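# Move the lowest-lot foam block from its shelf to the desk

## Task

Each foam block has a lot number printed on the shelf edge directly under it. Find the foam block in the storeroom with the smallest lot number and set it on the desk, resting there on its own without the robot holding it. Every other foam block must stay on the shelf it started on. The robot must not tip over or be left leaning at the end.

## Robot and tools

Robot: TidyBot++, one mobile base (0.54 m long, 0.50 m wide, 0.38 m tall) on four powered casters, carrying a single seven-joint arm with a two-finger gripper. The shoulder sits 0.12 m ahead of the base centre, 0.68 m above the floor. Cameras: base_camera (pinhole, 644x364) and wrist_camera (fisheye, 644x476, looking along the hand). Loose objects may occasionally get nudged by something other than the robot.

Frames: the base frame has its origin on the floor below the base centre, x forward, y left, z up. hand_pose is reported in it and marks the point between the finger pads; its z axis runs out along the fingers, its y axis is the opening direction. The odometry frame is the base frame as it was when the scene began. base_odometry counts wheel rotation only, so slip looks like travel and drift of a few cm and several degrees builds up. Heading is left-positive, -3.142 to 3.142. base_tilt is in degrees, positive when leaning forward or right.

execute_actions: arguments actions (a list holding one action or none) and cameras (list of base_camera, wrist_camera or all; omitted or null gives all, [] gives none). An empty list just reports state and images. An action may contain base, joints, speeds.
- base: exactly one key, each a relative offset from where the base last reported itself, not a pose. translate_m: metres straight ahead (positive forward), -2 to 2. strafe_m: metres sideways (positive left), -2 to 2. rotate_rad: radians on the spot (positive counter-clockwise from above), -6.3 to 6.3. A move needing over 8.667 s at its top speed is refused.
- joints: absolute target angles in radians by name, one arm. joint_1_rad (whole arm about vertical; positive is clockwise from above, opposite to rotate_rad), any angle. joint_2_rad shoulder, -2.249 to 2.249. joint_3_rad, any angle (from 3.14, positive swings a forward-bent forearm rightward). joint_4_rad elbow, -2.579 to 2.579. joint_5_rad, any angle. joint_6_rad wrist, -2.099 to 2.099. joint_7_rad, any angle (hand down: positive is counter-clockwise from above; at 1.57 fingers open left/right). gripper_pos: absolute, 0 open to 1 closed; finger gap is roughly 85 x (1 - gripper_pos) mm. Continuous joints take the short way, so turn far in steps under half a revolution. Done tolerances: 0.039 for joints 1-4, 0.056 for 5-7, 0.03 for the gripper.
- speeds: caps for this action only: translate_m and strafe_m 0.05 to 0.5 m/s, rotate_rad 0.1 to 1.57 rad/s (maximum is the default). Arm joints move up to 1.39 rad/s (1.22 for joints 5-7). No action runs beyond 15 s.
Unknown keys or out-of-range numbers reject the whole call with no motion. Anything left out of an action may keep pushing toward its previous target.

Arm geometry: with joint_1_rad 0, joint_3_rad 3.14, joint_5_rad 0 (close to the start) the arm stays in the base's x-z plane. Segment tilts from vertical (forward positive): upper arm (0.42 m) = j2; forearm (0.31 m) = j2 - j4; hand (0.31 m, to the hand point) = j2 - j4 - j6. Forward reach from the shoulder is the sum of length x sin(tilt), height is the sum of length x cos(tilt). The arm starts folded, hand down, protruding up to 0.08 m past the front, elbow up to 1.15 m high. A downward hand reaches at most about 0.94 m above the floor, and only near the base. Closed fingertips stick out about 20 mm beyond the hand point.

wait: seconds, 0 to 10; commands nothing and returns state and images. zoom_image: camera plus region [x0, y0, x1, y1] in pixels of that camera's most recent full image, at most 504x504; useful for reading lot numbers. finished_scene: scene (integer); final and irreversible, call it only once the block rests on the desk by itself; the result reports success and the next task.

Reading results: base_status and joint_status describe how the last accepted action ended. done: reached (for the base, wheels turned the commanded amount even if slipping). off_target: stopped short and may still push. contact_stop or time_out: gave up and holds where it stopped. A blocked base pushes until timeout and may still report done though short; base contact_stop means something shoved it after it arrived. "joint command not followed" with "cause:" means arm targets were withheld (usually self-collision); those joints show not_followed and may be retried later. Gripper at 1 saying done means nothing is held; off_target means an object stopped the fingers. on_its_own lists motion you did not command. motor_effort is percent of max, peak in brackets, noisy. ARM HIT means the arm struck the base or itself. Torque faults freeze arm and gripper for 10 s and skip the rest of the call (limits 104.5 N m joints 1-4, 51.3 joints 5-7; warnings at 56.7 and 29.4). MOTOR HOT warns from 60 °C; OVER-TEMPERATURE FAULT at 75 °C lets the arm sink, and unfinished keys read limit_stop_at_motor_heat, so resend them.

Practical points: friction leaves joints slightly off; fix by sending last command + (wanted - read). Never command a loaded joint to its read angle, it sags further. hand_pose may be 1-2 cm off; trust images. The robot holds its last command while you think, and holding weight heats motors, so be quick. Avoid: dropping or slamming the block, knocking other blocks off shelves, driving while the arm is caught on anything high (tipping risk), horizontal shoves with a raised hand, and hard pushes into furniture. If leaning, retract the arm or back off.

Each tool is called after "Call:" by a JSON object that holds its "api" and its "payload", one argument or row to a line.

## Session

Call:
{"api": "execute_actions", "payload": {
  "actions": []
}}

Scene clock: 0.00 s.
base_odometry: x=+0.000 y=+0.000 heading=+0.000 (m, m, rad; odometry frame)
base_tilt: forward=+0.5 right=+0.1 (deg)
base_status: not commanded
joint_positions: joint_1_rad=+0.043 joint_2_rad=-0.350 joint_3_rad=+3.122 joint_4_rad=-2.542 joint_5_rad=+0.007 joint_6_rad=-0.861 joint_7_rad=+1.579 gripper_pos=+0.000
joint_status: not commanded
motor_effort: joint_1_rad=+0 joint_2_rad=+1 joint_3_rad=-1 joint_4_rad=+11 joint_5_rad=+1 joint_6_rad=+1 joint_7_rad=-2 (%)
hand_pose: x=+0.2575 y=-0.0045 z=+0.5840 quat_wxyz=(+0.007, +0.999, -0.006, +0.044) (m; base frame)
pictures: base_camera, wrist_camera
Images, in order (width x height): base_camera 644x364, wrist_camera 644x476.

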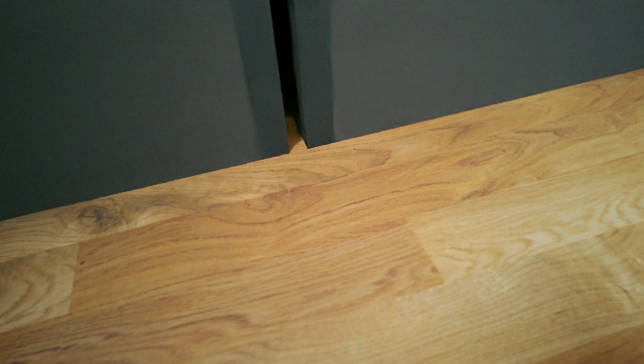

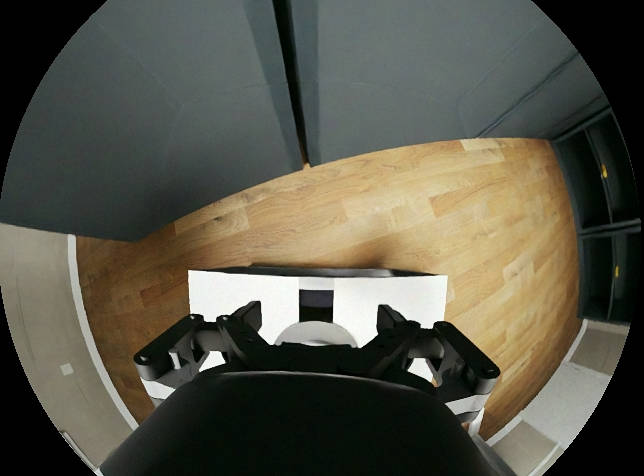

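Call:
{"api": "execute_actions", "payload": {
  "actions": [
    {"base":{"rotate_rad":-1.3}}
  ],
  "cameras": []
}}

Call:
{"api": "execute_actions", "payload": {
  "actions": [
    {"joints":{"joint_6_rad":0.55}}
  ]
}}

Call:
{"api": "execute_actions", "payload": {
  "actions": [
    {"joints":{"joint_1_rad":1.6}}
  ],
  "cameras": ["wrist_camera"]
}}

Scene clock: 6.40 s.
base_odometry: x=+0.000 y=+0.000 heading=-1.300 (m, m, rad; odometry frame)
base_tilt: forward=+0.5 right=+0.2 (deg)
base_status: done
joint_positions: joint_1_rad=+0.043 joint_2_rad=-0.350 joint_3_rad=+3.122 joint_4_rad=-2.542 joint_5_rad=+0.007 joint_6_rad=-0.861 joint_7_rad=+1.579 gripper_pos=+0.000
joint_status: not commanded
motor_effort: joint_1_rad=+0(0) joint_2_rad=+0(1) joint_3_rad=-1(1) joint_4_rad=+14(14) joint_5_rad=+0(1) joint_6_rad=+1(1) joint_7_rad=-1(1) (%)
hand_pose: x=+0.2575 y=-0.0045 z=+0.5840 quat_wxyz=(+0.007, +0.999, -0.006, +0.044) (m; base frame)
pictures: none
No camera images: the call's "cameras" was empty. Leave "cameras" out to get every camera's image.

Scene clock: 8.07 s.
base_odometry: x=+0.000 y=+0.000 heading=-1.299 (m, m, rad; odometry frame)
base_tilt: forward=+0.5 right=+0.2 (deg)
base_status: not commanded
joint_positions: joint_1_rad=+0.043 joint_2_rad=-0.350 joint_3_rad=+3.122 joint_4_rad=-2.541 joint_5_rad=+0.007 joint_6_rad=+0.545 joint_7_rad=+1.579 gripper_pos=+0.000
joint_status: all done
motor_effort: joint_1_rad=+0(0) joint_2_rad=-5(6) joint_3_rad=+0(0) joint_4_rad=+18(19) joint_5_rad=+0(0) joint_6_rad=+9(9) joint_7_rad=-1(1) (%)
hand_pose: x=+0.5406 y=-0.0067 z=+0.8706 quat_wxyz=(+0.014, +0.733, +0.000, +0.680) (m; base frame)
pictures: base_camera, wrist_camera
Images, in order (width x height): base_camera 644x364, wrist_camera 644x476.

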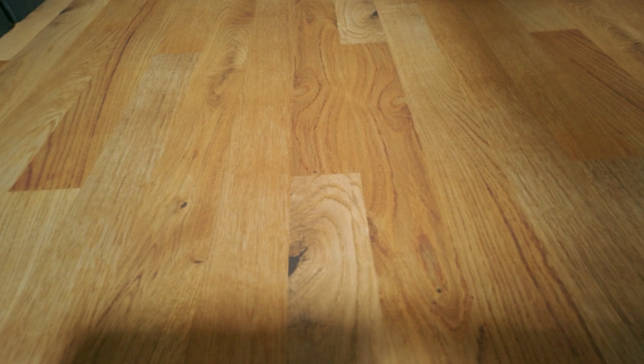

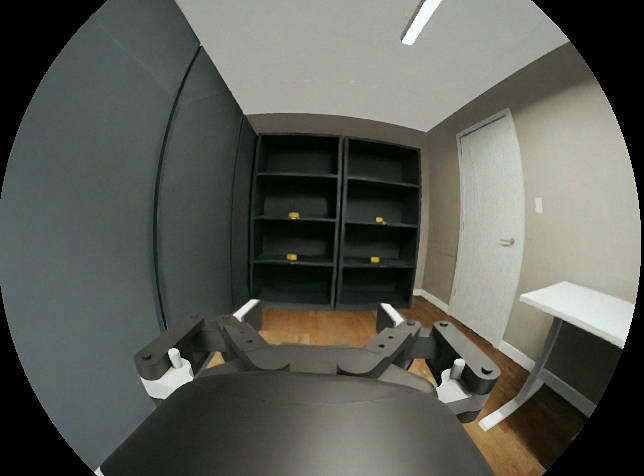

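Scene clock: 10.83 s.
base_odometry: x=+0.000 y=+0.000 heading=-1.299 (m, m, rad; odometry frame)
base_tilt: forward=+0.5 right=+0.2 (deg)
base_status: not commanded
joint_positions: joint_1_rad=+1.588 joint_2_rad=-0.350 joint_3_rad=+3.122 joint_4_rad=-2.541 joint_5_rad=+0.007 joint_6_rad=+0.545 joint_7_rad=+1.579 gripper_pos=+0.000
joint_status: all done
motor_effort: joint_1_rad=+0(1) joint_2_rad=-5(5) joint_3_rad=-1(1) joint_4_rad=+19(18) joint_5_rad=+0(0) joint_6_rad=+9(9) joint_7_rad=+0(2) (%)
hand_pose: x=+0.1231 y=-0.4216 z=+0.8706 quat_wxyz=(+0.485, +0.525, -0.512, +0.477) (m; base frame)
pictures: wrist_camera
Images, in order (width x height): wrist_camera 644x476.

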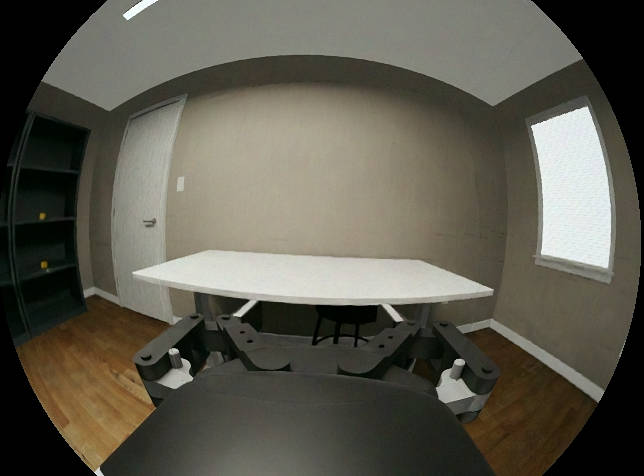

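Call:
{"api": "execute_actions", "payload": {
  "actions": [
    {"base":{"translate_m":1.3},"joints":{"joint_1_rad":0.0}}
  ]
}}

Call:
{"api": "zoom_image", "payload": {
  "camera": "wrist_camera",
  "region": [200,140,500,320]
}}

Scene clock: 18.33 s.
base_odometry: x=+0.347 y=-1.253 heading=-1.300 (m, m, rad; odometry frame)
base_tilt: forward=+0.5 right=+0.2 (deg)
base_status: done
joint_positions: joint_1_rad=+0.012 joint_2_rad=-0.350 joint_3_rad=+3.122 joint_4_rad=-2.541 joint_5_rad=+0.007 joint_6_rad=+0.545 joint_7_rad=+1.579 gripper_pos=+0.000
joint_status: all done
motor_effort: joint_1_rad=+0(1) joint_2_rad=-5(8) joint_3_rad=-1(3) joint_4_rad=+18(19) joint_5_rad=+0(1) joint_6_rad=+8(9) joint_7_rad=-2(1) (%)
hand_pose: x=+0.5406 y=+0.0065 z=+0.8706 quat_wxyz=(+0.004, +0.733, +0.011, +0.680) (m; base frame)
pictures: base_camera, wrist_camera
Images, in order (width x height): base_camera 644x364, wrist_camera 644x476.

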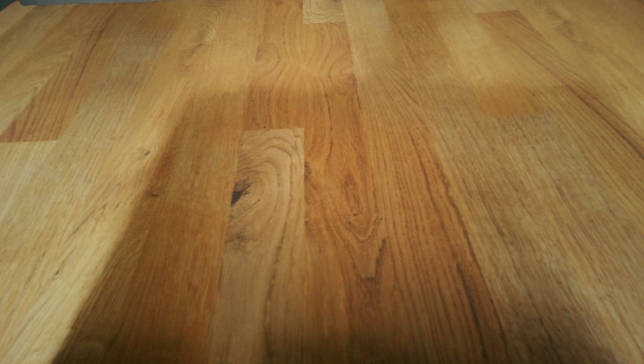

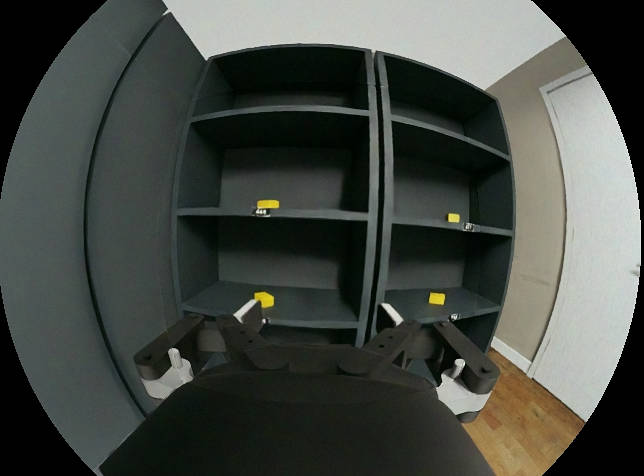

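Region (200, 140, 500, 320) of wrist_camera's 644x476 image, scaled by 1.680; it fills the top 302 rows of this view, and the rest is white.

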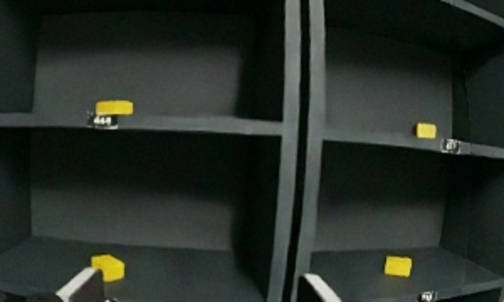

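Call:
{"api": "execute_actions", "payload": {
  "actions": [
    {"base":{"strafe_m":-0.2},"joints":{"joint_6_rad":0.0}}
  ],
  "cameras": ["wrist_camera"]
}}

Call:
{"api": "zoom_image", "payload": {
  "camera": "wrist_camera",
  "region": [160,60,330,260]
}}

Call:
{"api": "zoom_image", "payload": {
  "camera": "wrist_camera",
  "region": [350,60,520,260]
}}

Scene clock: 24.37 s.
base_odometry: x=+0.154 y=-1.307 heading=-1.300 (m, m, rad; odometry frame)
base_tilt: forward=+0.5 right=+0.2 (deg)
base_status: done
joint_positions: joint_1_rad=+0.011 joint_2_rad=-0.350 joint_3_rad=+3.122 joint_4_rad=-2.542 joint_5_rad=+0.007 joint_6_rad=+0.006 joint_7_rad=+1.579 gripper_pos=+0.000
joint_status: all done
motor_effort: joint_1_rad=+0(1) joint_2_rad=-4(5) joint_3_rad=-1(0) joint_4_rad=+18(21) joint_5_rad=+0(0) joint_6_rad=+7(10) joint_7_rad=-1(1) (%)
hand_pose: x=+0.4843 y=+0.0040 z=+0.7144 quat_wxyz=(+0.005, +0.888, +0.011, +0.460) (m; base frame)
pictures: wrist_camera
Images, in order (width x height): wrist_camera 644x476.

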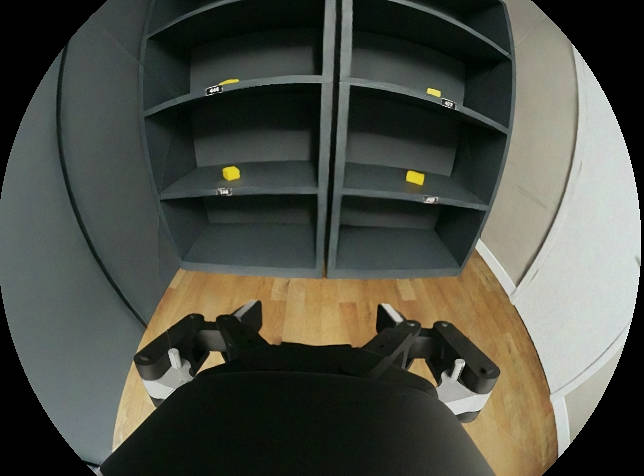

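Region (160, 60, 330, 260) of wrist_camera's 644x476 image, scaled by 2.520; it fills the left 428 columns of this view, and the rest is white.

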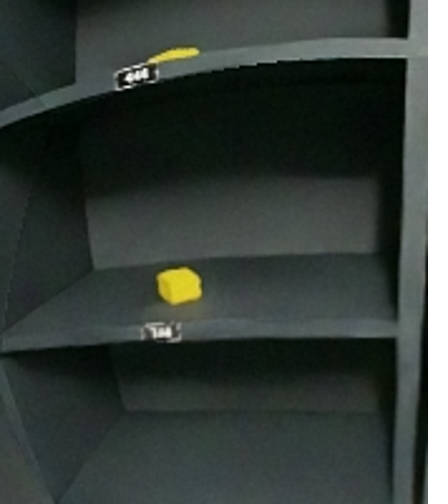

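Region (350, 60, 520, 260) of wrist_camera's 644x476 image, scaled by 2.520; it fills the left 428 columns of this view, and the rest is white.

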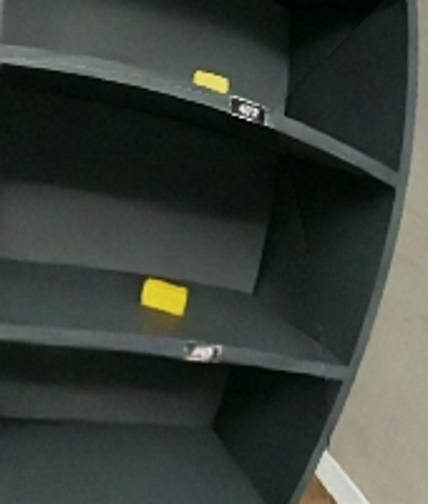

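Call:
{"api": "execute_actions", "payload": {
  "actions": [
    {"base":{"translate_m":0.15},"joints":{"joint_2_rad":0.6,"joint_4_rad":-2.2,"joint_6_rad":1.0,"gripper_pos":1}}
  ],
  "cameras": ["wrist_camera"]
}}

Call:
{"api": "zoom_image", "payload": {
  "camera": "wrist_camera",
  "region": [110,100,280,300]
}}

Call:
{"api": "zoom_image", "payload": {
  "camera": "wrist_camera",
  "region": [400,100,570,300]
}}

Scene clock: 32.80 s.
base_odometry: x=+0.194 y=-1.451 heading=-1.300 (m, m, rad; odometry frame)
base_tilt: forward=+0.5 right=+0.1 (deg)
base_status: done
joint_positions: joint_1_rad=+0.011 joint_2_rad=+0.582 joint_3_rad=+3.122 joint_4_rad=-2.218 joint_5_rad=+0.007 joint_6_rad=+0.971 joint_7_rad=+1.579 gripper_pos=+0.999
joint_status: all done
motor_effort: joint_1_rad=+0(0) joint_2_rad=-31(31) joint_3_rad=-2(2) joint_4_rad=+11(19) joint_5_rad=+0(0) joint_6_rad=+9(8) joint_7_rad=-1(1) (%)
hand_pose: x=+0.7564 y=+0.0065 z=+0.6581 quat_wxyz=(-0.004, +0.792, +0.005, +0.610) (m; base frame)
pictures: wrist_camera
Images, in order (width x height): wrist_camera 644x476.

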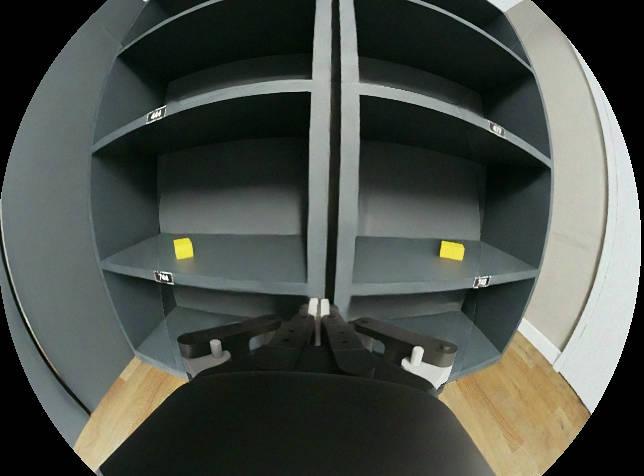

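Region (110, 100, 280, 300) of wrist_camera's 644x476 image, scaled by 2.520; it fills the left 428 columns of this view, and the rest is white.

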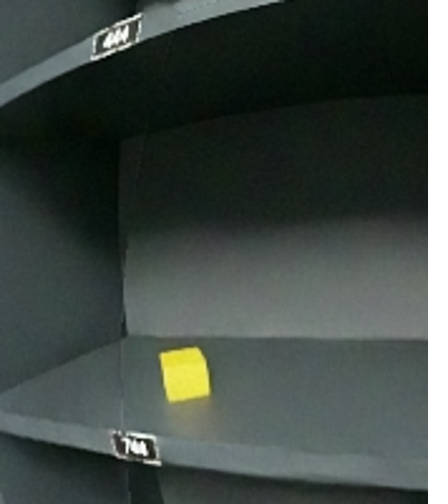

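Region (400, 100, 570, 300) of wrist_camera's 644x476 image, scaled by 2.520; it fills the left 428 columns of this view, and the rest is white.

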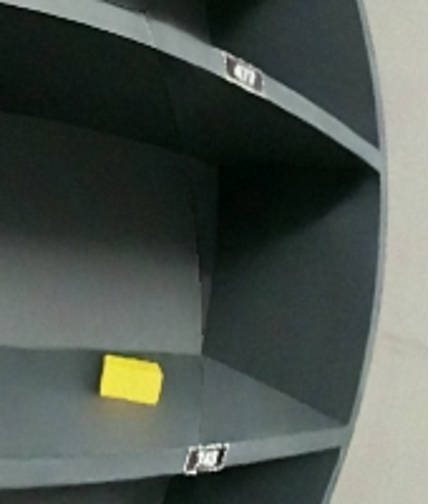

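Call:
{"api": "execute_actions", "payload": {
  "actions": [
    {"base":{"strafe_m":-0.4}}
  ],
  "cameras": ["wrist_camera"]
}}

Call:
{"api": "zoom_image", "payload": {
  "camera": "wrist_camera",
  "region": [280,70,480,310]
}}

Scene clock: 38.37 s.
base_odometry: x=-0.191 y=-1.559 heading=-1.300 (m, m, rad; odometry frame)
base_tilt: forward=+0.5 right=+0.1 (deg)
base_status: done
joint_positions: joint_1_rad=+0.007 joint_2_rad=+0.582 joint_3_rad=+3.123 joint_4_rad=-2.217 joint_5_rad=+0.007 joint_6_rad=+0.971 joint_7_rad=+1.579 gripper_pos=+0.999
joint_status: not commanded
motor_effort: joint_1_rad=+0(3) joint_2_rad=-30(31) joint_3_rad=-2(5) joint_4_rad=+11(11) joint_5_rad=+0(1) joint_6_rad=+8(8) joint_7_rad=-1(1) (%)
hand_pose: x=+0.7568 y=+0.0086 z=+0.6586 quat_wxyz=(-0.005, +0.792, +0.007, +0.611) (m; base frame)
pictures: wrist_camera
Images, in order (width x height): wrist_camera 644x476.

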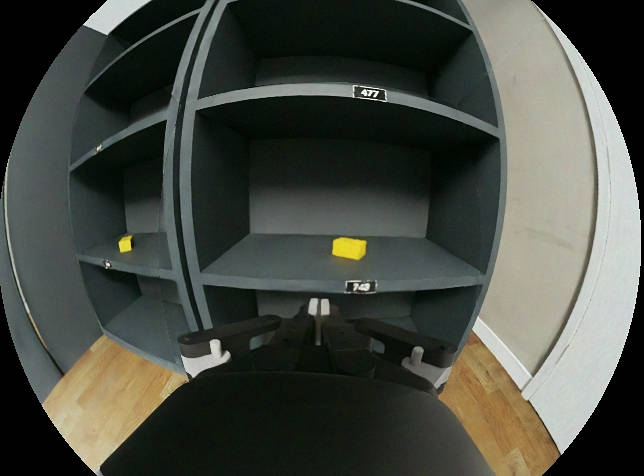

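Region (280, 70, 480, 310) of wrist_camera's 644x476 image, scaled by 2.100.

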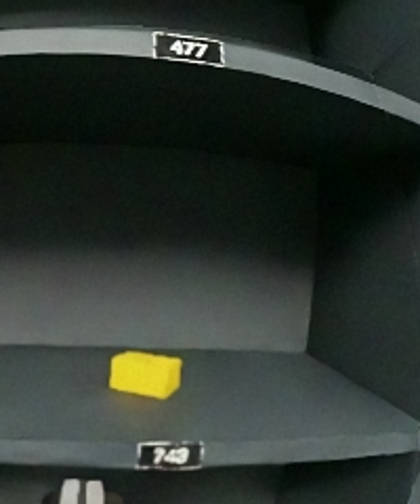

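Call:
{"api": "execute_actions", "payload": {
  "actions": [
    {"base":{"strafe_m":0.5},"joints":{"joint_2_rad":-0.35,"joint_4_rad":-2.54,"joint_6_rad":0.4}}
  ],
  "cameras": []
}}

Call:
{"api": "execute_actions", "payload": {
  "actions": [
    {"base":{"translate_m":-1.6}}
  ],
  "cameras": []
}}

Call:
{"api": "execute_actions", "payload": {
  "actions": [
    {"joints":{"joint_1_rad":-2.6,"joint_6_rad":-0.2}}
  ],
  "cameras": ["wrist_camera"]
}}

Scene clock: 46.77 s.
base_odometry: x=+0.291 y=-1.425 heading=-1.300 (m, m, rad; odometry frame)
base_tilt: forward=+0.5 right=+0.2 (deg)
base_status: done
joint_positions: joint_1_rad=+0.003 joint_2_rad=-0.330 joint_3_rad=+3.122 joint_4_rad=-2.524 joint_5_rad=+0.007 joint_6_rad=+0.429 joint_7_rad=+1.579 gripper_pos=+0.999
joint_status: all done
motor_effort: joint_1_rad=+0(2) joint_2_rad=-5(32) joint_3_rad=-1(4) joint_4_rad=+18(18) joint_5_rad=+0(0) joint_6_rad=+9(9) joint_7_rad=-2(2) (%)
hand_pose: x=+0.5432 y=+0.0096 z=+0.8365 quat_wxyz=(+0.001, +0.772, +0.014, +0.635) (m; base frame)
pictures: none
No camera images: the call's "cameras" was empty. Leave "cameras" out to get every camera's image.

Scene clock: 51.33 s.
base_odometry: x=-0.137 y=+0.117 heading=-1.300 (m, m, rad; odometry frame)
base_tilt: forward=+0.4 right=+0.1 (deg)
base_status: done
joint_positions: joint_1_rad=+0.003 joint_2_rad=-0.334 joint_3_rad=+3.122 joint_4_rad=-2.527 joint_5_rad=+0.007 joint_6_rad=+0.428 joint_7_rad=+1.579 gripper_pos=+0.999
joint_status: not commanded
motor_effort: joint_1_rad=+0(0) joint_2_rad=-6(8) joint_3_rad=-1(0) joint_4_rad=+18(19) joint_5_rad=+0(0) joint_6_rad=+8(9) joint_7_rad=+0(2) (%)
hand_pose: x=+0.5417 y=+0.0096 z=+0.8361 quat_wxyz=(+0.001, +0.772, +0.014, +0.635) (m; base frame)
pictures: none
No camera images: the call's "cameras" was empty. Leave "cameras" out to get every camera's image.

Scene clock: 54.87 s.
base_odometry: x=-0.137 y=+0.117 heading=-1.300 (m, m, rad; odometry frame)
base_tilt: forward=+0.5 right=+0.1 (deg)
base_status: not commanded
joint_positions: joint_1_rad=-2.588 joint_2_rad=-0.334 joint_3_rad=+3.122 joint_4_rad=-2.527 joint_5_rad=+0.007 joint_6_rad=-0.170 joint_7_rad=+1.579 gripper_pos=+0.999
joint_status: all done
motor_effort: joint_1_rad=+0(1) joint_2_rad=-4(6) joint_3_rad=-1(1) joint_4_rad=+17(18) joint_5_rad=+1(0) joint_6_rad=+7(9) joint_7_rad=-1(2) (%)
hand_pose: x=-0.1705 y=+0.1706 z=+0.6746 quat_wxyz=(-0.364, +0.237, +0.894, +0.107) (m; base frame)
pictures: wrist_camera
Images, in order (width x height): wrist_camera 644x476.

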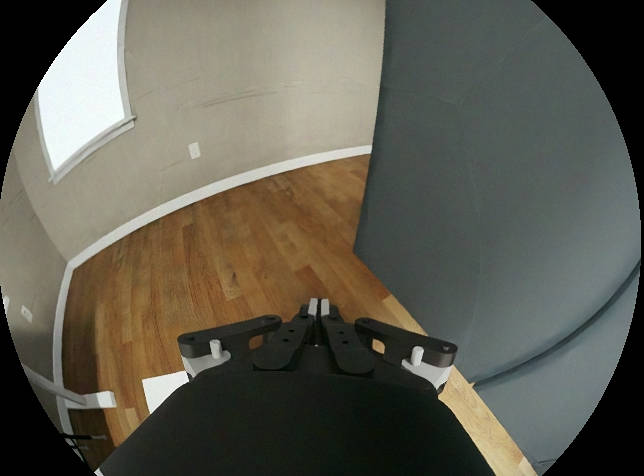

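Call:
{"api": "execute_actions", "payload": {
  "actions": [
    {"base":{"translate_m":-1.2},"joints":{"joint_1_rad":-1.2,"joint_6_rad":0.1}}
  ],
  "cameras": ["wrist_camera"]
}}

Scene clock: 62.53 s.
base_odometry: x=-0.457 y=+1.274 heading=-1.300 (m, m, rad; odometry frame)
base_tilt: forward=+0.5 right=+0.2 (deg)
base_status: done
joint_positions: joint_1_rad=-1.212 joint_2_rad=-0.335 joint_3_rad=+3.122 joint_4_rad=-2.528 joint_5_rad=+0.007 joint_6_rad=+0.070 joint_7_rad=+1.579 gripper_pos=+0.999
joint_status: all done
motor_effort: joint_1_rad=+0(0) joint_2_rad=-5(5) joint_3_rad=+0(0) joint_4_rad=+18(18) joint_5_rad=+0(0) joint_6_rad=+8(7) joint_7_rad=-1(1) (%)
hand_pose: x=+0.2449 y=+0.3607 z=+0.7325 quat_wxyz=(-0.276, +0.708, +0.511, +0.402) (m; base frame)
pictures: wrist_camera
Images, in order (width x height): wrist_camera 644x476.

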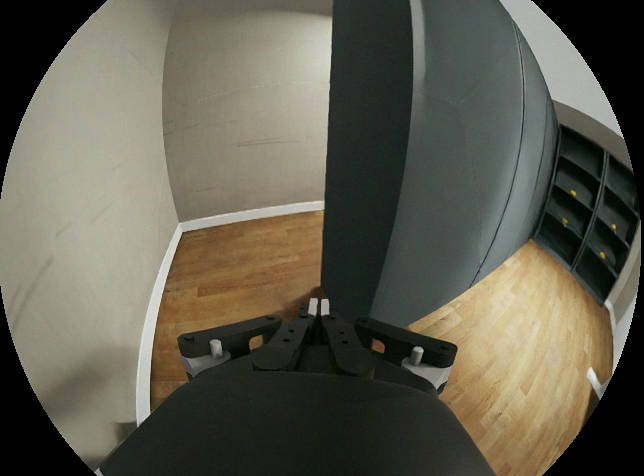

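Call:
{"api": "execute_actions", "payload": {
  "actions": [
    {"base":{"strafe_m":1.45},"joints":{"joint_1_rad":-1.5,"joint_6_rad":-0.7}}
  ],
  "cameras": ["base_camera"]
}}

Call:
{"api": "execute_actions", "payload": {
  "actions": [
    {"joints":{"joint_1_rad":0.2,"joint_6_rad":0.2}}
  ],
  "cameras": ["wrist_camera"]
}}

Scene clock: 71.77 s.
base_odometry: x=+0.940 y=+1.661 heading=-1.300 (m, m, rad; odometry frame)
base_tilt: forward=+0.4 right=+0.2 (deg)
base_status: done
joint_positions: joint_1_rad=-1.488 joint_2_rad=-0.335 joint_3_rad=+3.122 joint_4_rad=-2.532 joint_5_rad=+0.007 joint_6_rad=-0.680 joint_7_rad=+1.579 gripper_pos=+0.999
joint_status: all done
motor_effort: joint_1_rad=+0(1) joint_2_rad=-2(6) joint_3_rad=-1(1) joint_4_rad=+15(18) joint_5_rad=+0(1) joint_6_rad=+3(9) joint_7_rad=-1(1) (%)
hand_pose: x=+0.1325 y=+0.1969 z=+0.5943 quat_wxyz=(-0.085, +0.719, +0.683, +0.100) (m; base frame)
pictures: base_camera
Images, in order (width x height): base_camera 644x364.

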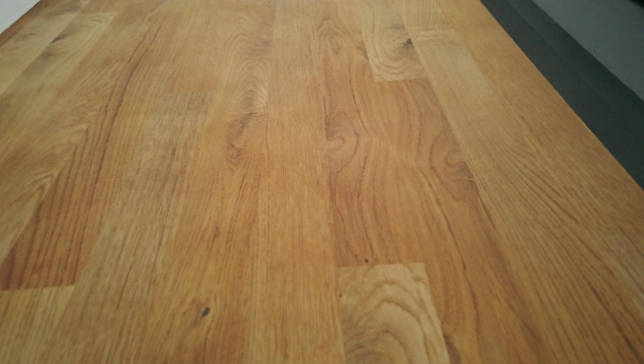

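Scene clock: 74.67 s.
base_odometry: x=+0.940 y=+1.661 heading=-1.300 (m, m, rad; odometry frame)
base_tilt: forward=+0.5 right=+0.2 (deg)
base_status: not commanded
joint_positions: joint_1_rad=+0.188 joint_2_rad=-0.335 joint_3_rad=+3.122 joint_4_rad=-2.532 joint_5_rad=+0.007 joint_6_rad=+0.171 joint_7_rad=+1.579 gripper_pos=+0.999
joint_status: all done
motor_effort: joint_1_rad=+0(0) joint_2_rad=-5(5) joint_3_rad=-1(1) joint_4_rad=+18(18) joint_5_rad=+1(0) joint_6_rad=+8(9) joint_7_rad=-2(1) (%)
hand_pose: x=+0.5093 y=-0.0647 z=+0.7579 quat_wxyz=(+0.051, +0.846, -0.063, +0.527) (m; base frame)
pictures: wrist_camera
Images, in order (width x height): wrist_camera 644x476.

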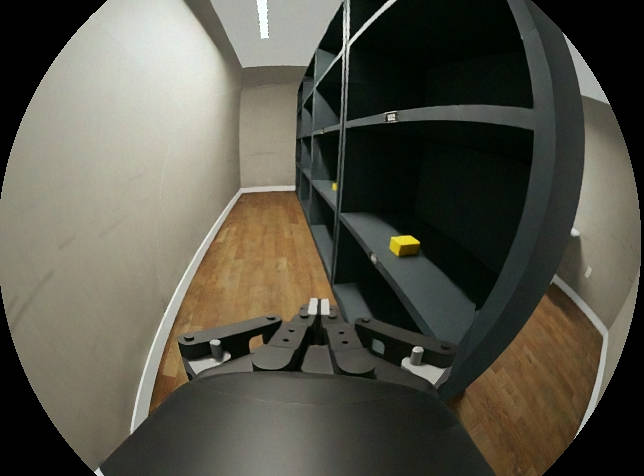

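Call:
{"api": "execute_actions", "payload": {
  "actions": [
    {"base":{"strafe_m":0.13}}
  ],
  "cameras": []
}}

Call:
{"api": "execute_actions", "payload": {
  "actions": [
    {"base":{"translate_m":1.0},"joints":{"joint_1_rad":1.2}}
  ]
}}

Scene clock: 78.80 s.
base_odometry: x=+1.065 y=+1.696 heading=-1.300 (m, m, rad; odometry frame)
base_tilt: forward=+0.5 right=+0.1 (deg)
base_status: done
joint_positions: joint_1_rad=+0.189 joint_2_rad=-0.335 joint_3_rad=+3.122 joint_4_rad=-2.532 joint_5_rad=+0.007 joint_6_rad=+0.171 joint_7_rad=+1.579 gripper_pos=+0.999
joint_status: not commanded
motor_effort: joint_1_rad=+0(1) joint_2_rad=-5(6) joint_3_rad=-1(0) joint_4_rad=+18(18) joint_5_rad=+1(0) joint_6_rad=+7(8) joint_7_rad=-1(2) (%)
hand_pose: x=+0.5093 y=-0.0646 z=+0.7579 quat_wxyz=(+0.051, +0.846, -0.063, +0.527) (m; base frame)
pictures: none
No camera images: the call's "cameras" was empty. Leave "cameras" out to get every camera's image.

Scene clock: 82.17 s.
base_odometry: x=+1.333 y=+0.733 heading=-1.300 (m, m, rad; odometry frame)
base_tilt: forward=+0.5 right=+0.2 (deg)
base_status: done
joint_positions: joint_1_rad=+1.188 joint_2_rad=-0.336 joint_3_rad=+3.122 joint_4_rad=-2.532 joint_5_rad=+0.007 joint_6_rad=+0.171 joint_7_rad=+1.579 gripper_pos=+0.999
joint_status: all done
motor_effort: joint_1_rad=+0(1) joint_2_rad=-6(6) joint_3_rad=-1(1) joint_4_rad=+18(18) joint_5_rad=+1(0) joint_6_rad=+8(8) joint_7_rad=-2(1) (%)
hand_pose: x=+0.2755 y=-0.3633 z=+0.7582 quat_wxyz=(+0.298, +0.712, -0.461, +0.438) (m; base frame)
pictures: base_camera, wrist_camera
Images, in order (width x height): base_camera 644x364, wrist_camera 644x476.

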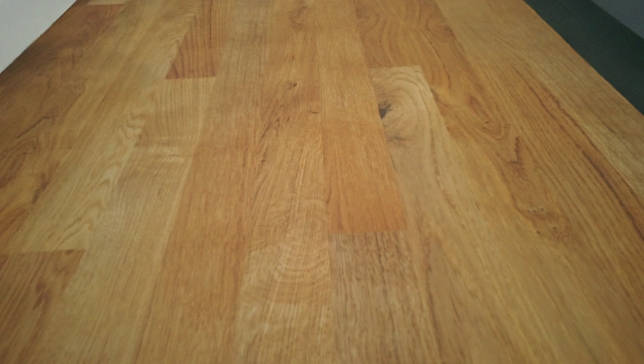

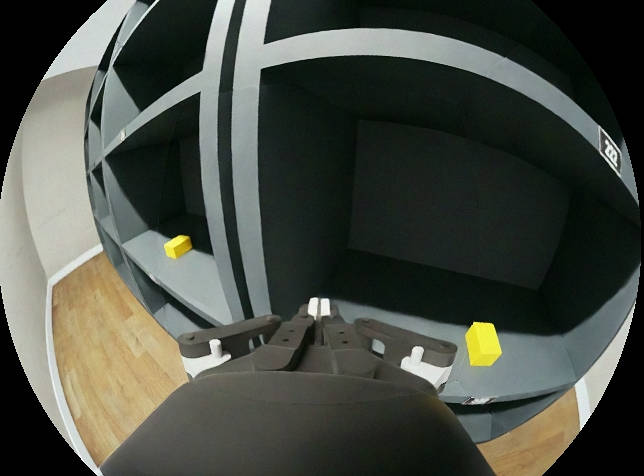

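Call:
{"api": "execute_actions", "payload": {
  "actions": [
    {"base":{"translate_m":-0.15},"joints":{"joint_1_rad":1.57,"joint_6_rad":-0.3}}
  ],
  "cameras": ["wrist_camera"]
}}

Call:
{"api": "execute_actions", "payload": {
  "actions": [
    {"base":{"translate_m":0.9}}
  ]
}}

Call:
{"api": "execute_actions", "payload": {
  "actions": [
    {"base":{"translate_m":0.85}}
  ]
}}

Scene clock: 87.27 s.
base_odometry: x=+1.293 y=+0.878 heading=-1.300 (m, m, rad; odometry frame)
base_tilt: forward=+0.5 right=+0.1 (deg)
base_status: done
joint_positions: joint_1_rad=+1.558 joint_2_rad=-0.337 joint_3_rad=+3.123 joint_4_rad=-2.533 joint_5_rad=+0.007 joint_6_rad=-0.274 joint_7_rad=+1.579 gripper_pos=+0.999
joint_status: all done
motor_effort: joint_1_rad=+0(1) joint_2_rad=-3(8) joint_3_rad=-1(1) joint_4_rad=+16(18) joint_5_rad=+1(0) joint_6_rad=+5(9) joint_7_rad=-1(2) (%)
hand_pose: x=+0.1288 y=-0.3090 z=+0.6510 quat_wxyz=(+0.234, +0.683, -0.652, +0.232) (m; base frame)
pictures: wrist_camera
Images, in order (width x height): wrist_camera 644x476.

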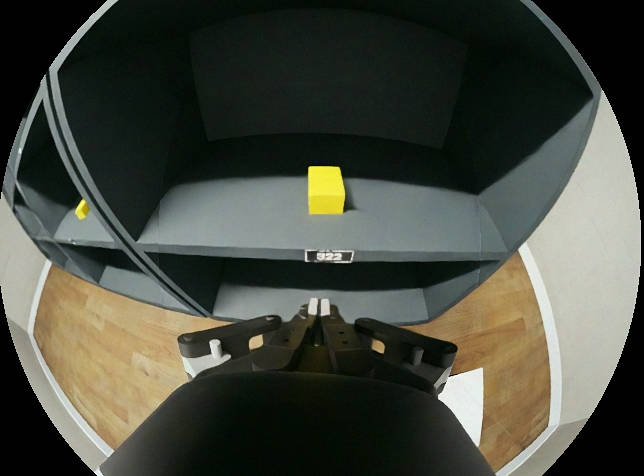

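Scene clock: 90.57 s.
base_odometry: x=+1.534 y=+0.010 heading=-1.300 (m, m, rad; odometry frame)
base_tilt: forward=+0.5 right=+0.1 (deg)
base_status: done
joint_positions: joint_1_rad=+1.559 joint_2_rad=-0.337 joint_3_rad=+3.123 joint_4_rad=-2.533 joint_5_rad=+0.007 joint_6_rad=-0.274 joint_7_rad=+1.579 gripper_pos=+0.999
joint_status: not commanded
motor_effort: joint_1_rad=+0(1) joint_2_rad=-4(5) joint_3_rad=-1(0) joint_4_rad=+16(17) joint_5_rad=+1(1) joint_6_rad=+6(5) joint_7_rad=-1(1) (%)
hand_pose: x=+0.1287 y=-0.3090 z=+0.6510 quat_wxyz=(+0.234, +0.683, -0.652, +0.232) (m; base frame)
pictures: base_camera, wrist_camera
Images, in order (width x height): base_camera 644x364, wrist_camera 644x476.

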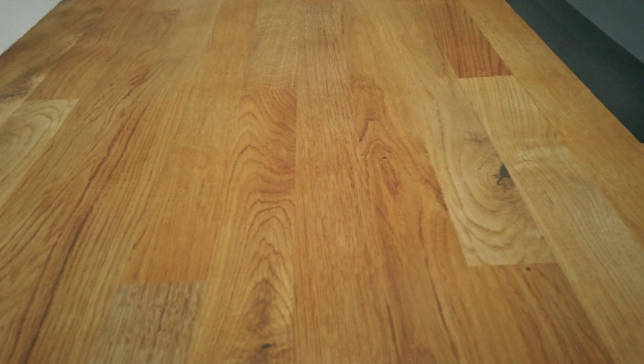

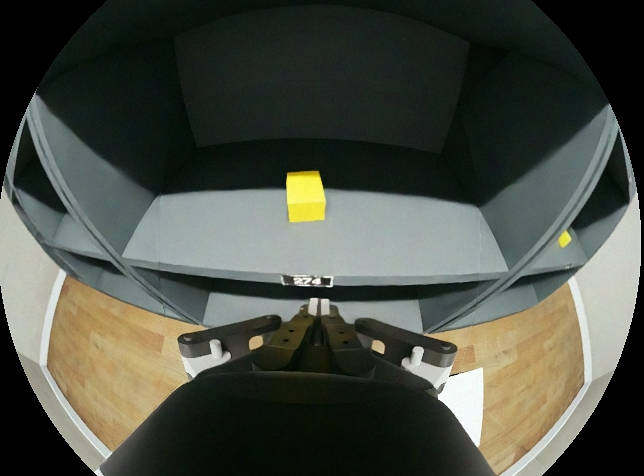

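Scene clock: 93.63 s.
base_odometry: x=+1.762 y=-0.809 heading=-1.300 (m, m, rad; odometry frame)
base_tilt: forward=+0.5 right=+0.2 (deg)
base_status: done
joint_positions: joint_1_rad=+1.559 joint_2_rad=-0.337 joint_3_rad=+3.123 joint_4_rad=-2.533 joint_5_rad=+0.007 joint_6_rad=-0.274 joint_7_rad=+1.579 gripper_pos=+0.999
joint_status: not commanded
motor_effort: joint_1_rad=+0(0) joint_2_rad=-3(5) joint_3_rad=-1(0) joint_4_rad=+17(17) joint_5_rad=+0(1) joint_6_rad=+6(5) joint_7_rad=-2(2) (%)
hand_pose: x=+0.1287 y=-0.3090 z=+0.6510 quat_wxyz=(+0.234, +0.683, -0.652, +0.232) (m; base frame)
pictures: base_camera, wrist_camera
Images, in order (width x height): base_camera 644x364, wrist_camera 644x476.

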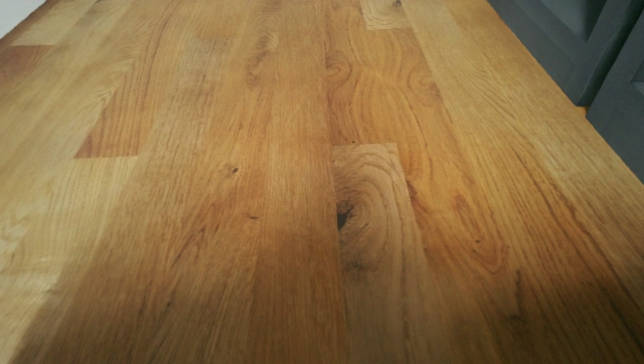

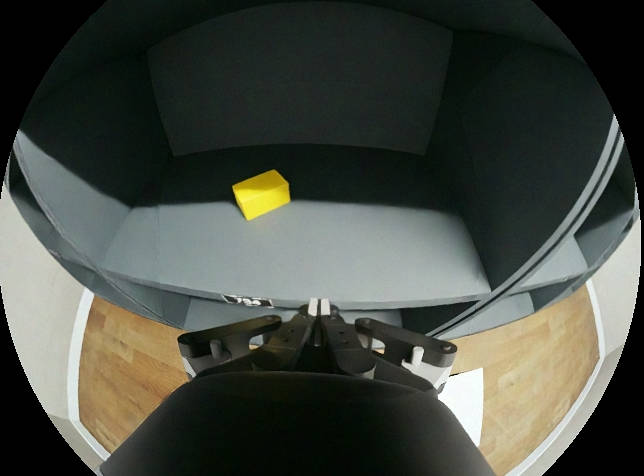

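Call:
{"api": "execute_actions", "payload": {
  "actions": [
    {"base":{"rotate_rad":0.06},"joints":{"joint_2_rad":-0.75,"joint_6_rad":-0.5,"joint_1_rad":1.4}}
  ],
  "cameras": ["wrist_camera"]
}}

Call:
{"api": "zoom_image", "payload": {
  "camera": "wrist_camera",
  "region": [200,200,420,330]
}}

Scene clock: 99.93 s.
base_odometry: x=+1.762 y=-0.809 heading=-1.240 (m, m, rad; odometry frame)
base_tilt: forward=+0.5 right=+0.1 (deg)
base_status: done
joint_positions: joint_1_rad=+1.414 joint_2_rad=-0.730 joint_3_rad=+3.123 joint_4_rad=-2.533 joint_5_rad=+0.007 joint_6_rad=-0.470 joint_7_rad=+1.579 gripper_pos=+0.999
joint_status: all done
motor_effort: joint_1_rad=+0(1) joint_2_rad=+6(5) joint_3_rad=-1(0) joint_4_rad=+20(20) joint_5_rad=+1(1) joint_6_rad=+6(6) joint_7_rad=-1(1) (%)
hand_pose: x=+0.1645 y=-0.2587 z=+0.7214 quat_wxyz=(+0.278, +0.700, -0.578, +0.315) (m; base frame)
pictures: wrist_camera
Images, in order (width x height): wrist_camera 644x476.

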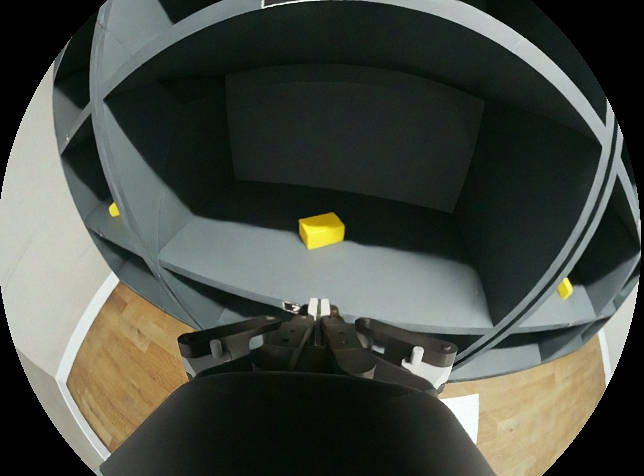

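Region (200, 200, 420, 330) of wrist_camera's 644x476 image, scaled by 2.291; it fills the top 298 rows of this view, and the rest is white.

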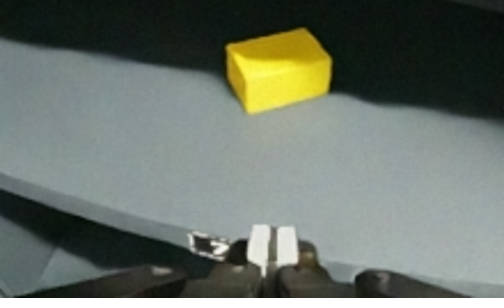

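A fourth unit exists too.

Call:
{"api": "execute_actions", "payload": {
  "actions": [
    {"base":{"strafe_m":0.1},"joints":{"joint_6_rad":-0.95,"joint_1_rad":1.57}}
  ],
  "cameras": ["wrist_camera"]
}}

Call:
{"api": "zoom_image", "payload": {
  "camera": "wrist_camera",
  "region": [200,140,400,290]
}}

Call:
{"api": "execute_actions", "payload": {
  "actions": [
    {"base":{"translate_m":0.85}}
  ]
}}

Call:
{"api": "execute_actions", "payload": {
  "actions": [
    {"joints":{"joint_6_rad":0.1}}
  ],
  "cameras": ["wrist_camera"]
}}

Call:
{"api": "execute_actions", "payload": {
  "actions": [
    {"base":{"translate_m":-0.8}}
  ],
  "cameras": ["wrist_camera"]
}}

Call:
{"api": "execute_actions", "payload": {
  "actions": [
    {"base":{"translate_m":-0.9}}
  ],
  "cameras": ["wrist_camera"]
}}

Scene clock: 109.83 s.
base_odometry: x=+1.856 y=-0.776 heading=-1.240 (m, m, rad; odometry frame)
base_tilt: forward=+0.5 right=+0.2 (deg)
base_status: done
joint_positions: joint_1_rad=+1.559 joint_2_rad=-0.735 joint_3_rad=+3.123 joint_4_rad=-2.536 joint_5_rad=+0.007 joint_6_rad=-0.933 joint_7_rad=+1.579 gripper_pos=+0.999
joint_status: all done
motor_effort: joint_1_rad=+0(1) joint_2_rad=+7(9) joint_3_rad=-1(0) joint_4_rad=+18(20) joint_5_rad=+1(1) joint_6_rad=+4(7) joint_7_rad=-2(1) (%)
hand_pose: x=+0.1217 y=-0.1470 z=+0.6361 quat_wxyz=(+0.148, +0.706, -0.679, +0.138) (m; base frame)
pictures: wrist_camera
Images, in order (width x height): wrist_camera 644x476.

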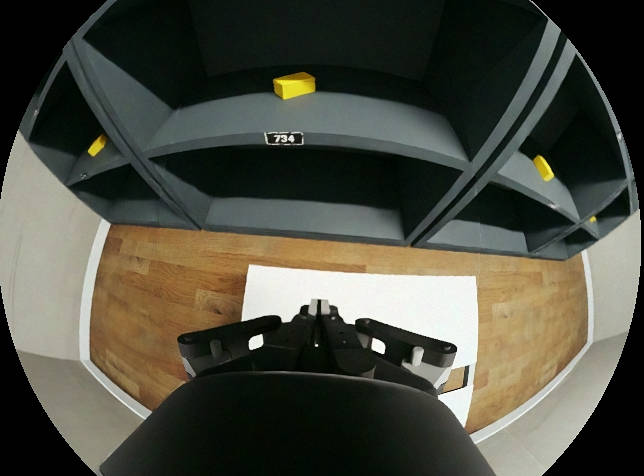

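Region (200, 140, 400, 290) of wrist_camera's 644x476 image, scaled by 2.520; it fills the top 378 rows of this view, and the rest is white.

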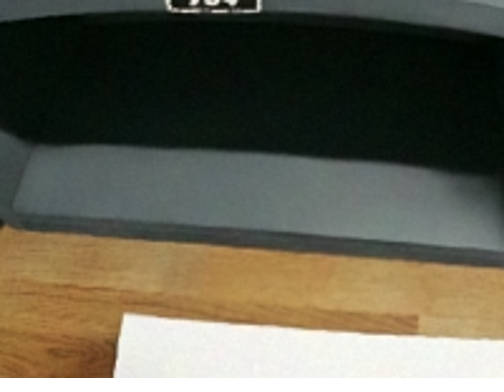

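Scene clock: 112.90 s.
base_odometry: x=+2.133 y=-1.580 heading=-1.240 (m, m, rad; odometry frame)
base_tilt: forward=+0.5 right=+0.1 (deg)
base_status: done
joint_positions: joint_1_rad=+1.559 joint_2_rad=-0.735 joint_3_rad=+3.123 joint_4_rad=-2.536 joint_5_rad=+0.007 joint_6_rad=-0.933 joint_7_rad=+1.579 gripper_pos=+0.999
joint_status: not commanded
motor_effort: joint_1_rad=+0(1) joint_2_rad=+7(9) joint_3_rad=-1(0) joint_4_rad=+18(18) joint_5_rad=+1(1) joint_6_rad=+4(4) joint_7_rad=-1(1) (%)
hand_pose: x=+0.1217 y=-0.1470 z=+0.6361 quat_wxyz=(+0.148, +0.706, -0.679, +0.138) (m; base frame)
pictures: base_camera, wrist_camera
Images, in order (width x height): base_camera 644x364, wrist_camera 644x476.

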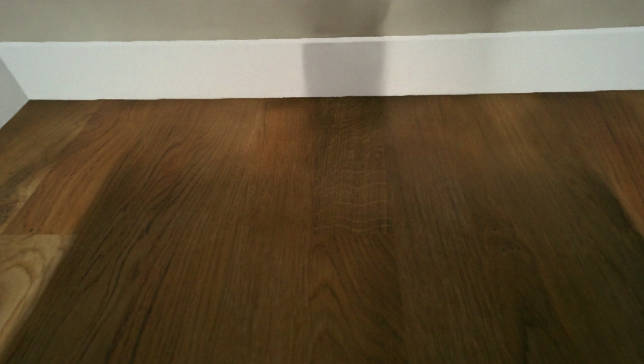

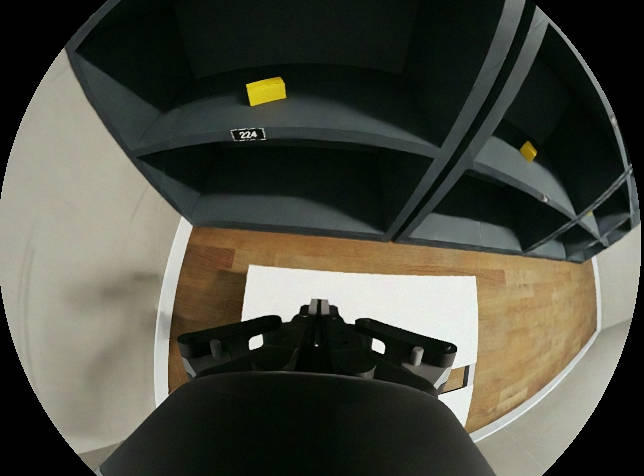

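Scene clock: 114.27 s.
base_odometry: x=+2.133 y=-1.580 heading=-1.240 (m, m, rad; odometry frame)
base_tilt: forward=+0.5 right=+0.2 (deg)
base_status: not commanded
joint_positions: joint_1_rad=+1.559 joint_2_rad=-0.735 joint_3_rad=+3.123 joint_4_rad=-2.537 joint_5_rad=+0.007 joint_6_rad=+0.095 joint_7_rad=+1.579 gripper_pos=+0.999
joint_status: all done
motor_effort: joint_1_rad=-1(0) joint_2_rad=+5(8) joint_3_rad=-1(0) joint_4_rad=+21(21) joint_5_rad=+0(1) joint_6_rad=+9(9) joint_7_rad=-2(1) (%)
hand_pose: x=+0.1315 y=-0.3319 z=+0.8795 quat_wxyz=(+0.466, +0.547, -0.519, +0.464) (m; base frame)
pictures: wrist_camera
Images, in order (width x height): wrist_camera 644x476.

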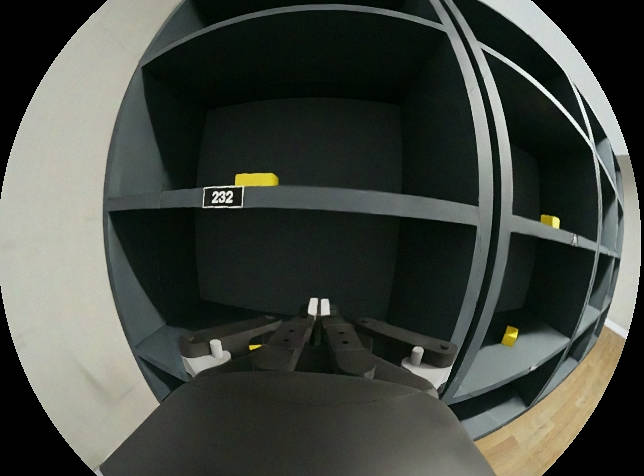

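Scene clock: 117.33 s.
base_odometry: x=+1.873 y=-0.823 heading=-1.240 (m, m, rad; odometry frame)
base_tilt: forward=+0.4 right=+0.2 (deg)
base_status: done
joint_positions: joint_1_rad=+1.559 joint_2_rad=-0.736 joint_3_rad=+3.123 joint_4_rad=-2.537 joint_5_rad=+0.007 joint_6_rad=+0.095 joint_7_rad=+1.579 gripper_pos=+0.999
joint_status: not commanded
motor_effort: joint_1_rad=+0(1) joint_2_rad=+5(7) joint_3_rad=-1(0) joint_4_rad=+21(21) joint_5_rad=+0(0) joint_6_rad=+9(9) joint_7_rad=-1(2) (%)
hand_pose: x=+0.1316 y=-0.3317 z=+0.8797 quat_wxyz=(+0.466, +0.547, -0.518, +0.464) (m; base frame)
pictures: wrist_camera
Images, in order (width x height): wrist_camera 644x476.

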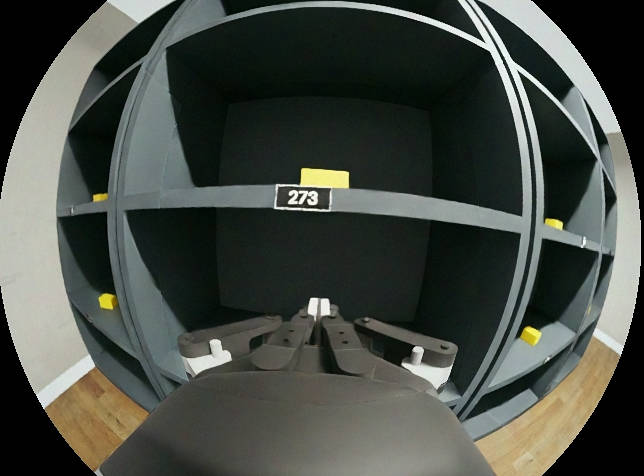

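Scene clock: 120.50 s.
base_odometry: x=+1.581 y=+0.028 heading=-1.240 (m, m, rad; odometry frame)
base_tilt: forward=+0.5 right=+0.1 (deg)
base_status: done
joint_positions: joint_1_rad=+1.559 joint_2_rad=-0.736 joint_3_rad=+3.123 joint_4_rad=-2.537 joint_5_rad=+0.007 joint_6_rad=+0.095 joint_7_rad=+1.579 gripper_pos=+0.999
joint_status: not commanded
motor_effort: joint_1_rad=+0(1) joint_2_rad=+5(6) joint_3_rad=-1(1) joint_4_rad=+21(21) joint_5_rad=+0(0) joint_6_rad=+8(9) joint_7_rad=-1(1) (%)
hand_pose: x=+0.1316 y=-0.3317 z=+0.8797 quat_wxyz=(+0.466, +0.547, -0.518, +0.464) (m; base frame)
pictures: wrist_camera
Images, in order (width x height): wrist_camera 644x476.

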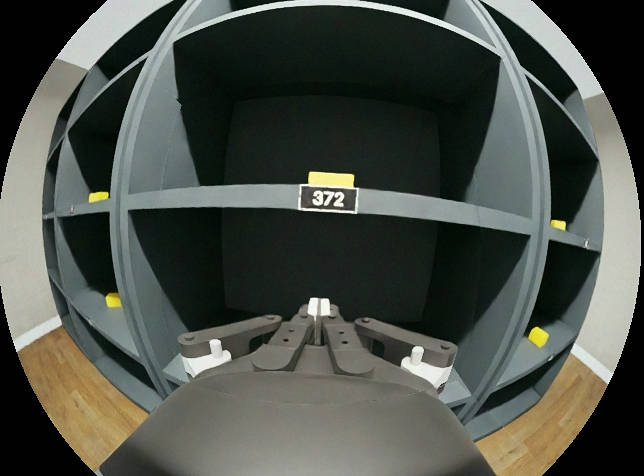

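Call:
{"api": "execute_actions", "payload": {
  "actions": [
    {"base":{"translate_m":-0.88},"joints":{"joint_4_rad":-2.0,"joint_6_rad":-0.5,"gripper_pos":0}}
  ]
}}

Scene clock: 129.97 s.
base_odometry: x=+1.295 y=+0.860 heading=-1.240 (m, m, rad; odometry frame)
base_tilt: forward=+0.5 right=+0.1 (deg)
base_status: done
joint_positions: joint_1_rad=+1.559 joint_2_rad=-0.736 joint_3_rad=+3.123 joint_4_rad=-2.014 joint_5_rad=+0.007 joint_6_rad=-0.471 joint_7_rad=+1.579 gripper_pos=+0.000
joint_status: all done
motor_effort: joint_1_rad=+0(0) joint_2_rad=+5(6) joint_3_rad=-1(0) joint_4_rad=+21(22) joint_5_rad=+0(0) joint_6_rad=+9(10) joint_7_rad=-1(2) (%)
hand_pose: x=+0.1320 y=-0.3246 z=+1.0289 quat_wxyz=(+0.455, +0.555, -0.529, +0.452) (m; base frame)
pictures: base_camera, wrist_camera
Images, in order (width x height): base_camera 644x364, wrist_camera 644x476.

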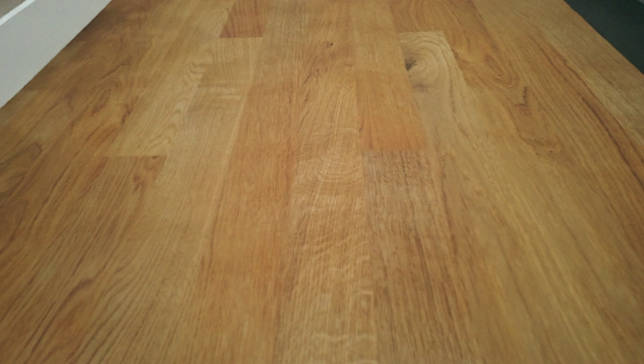

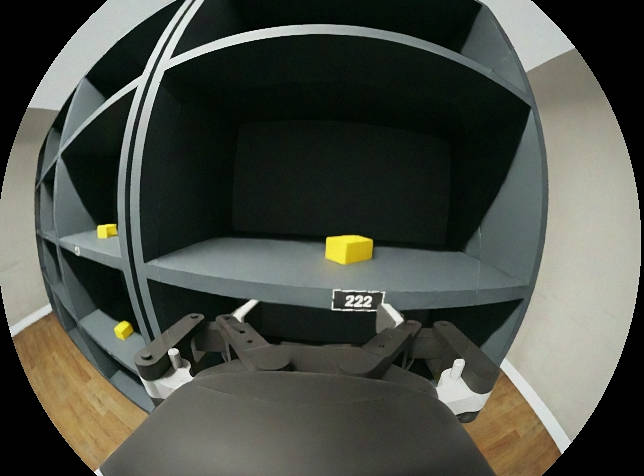

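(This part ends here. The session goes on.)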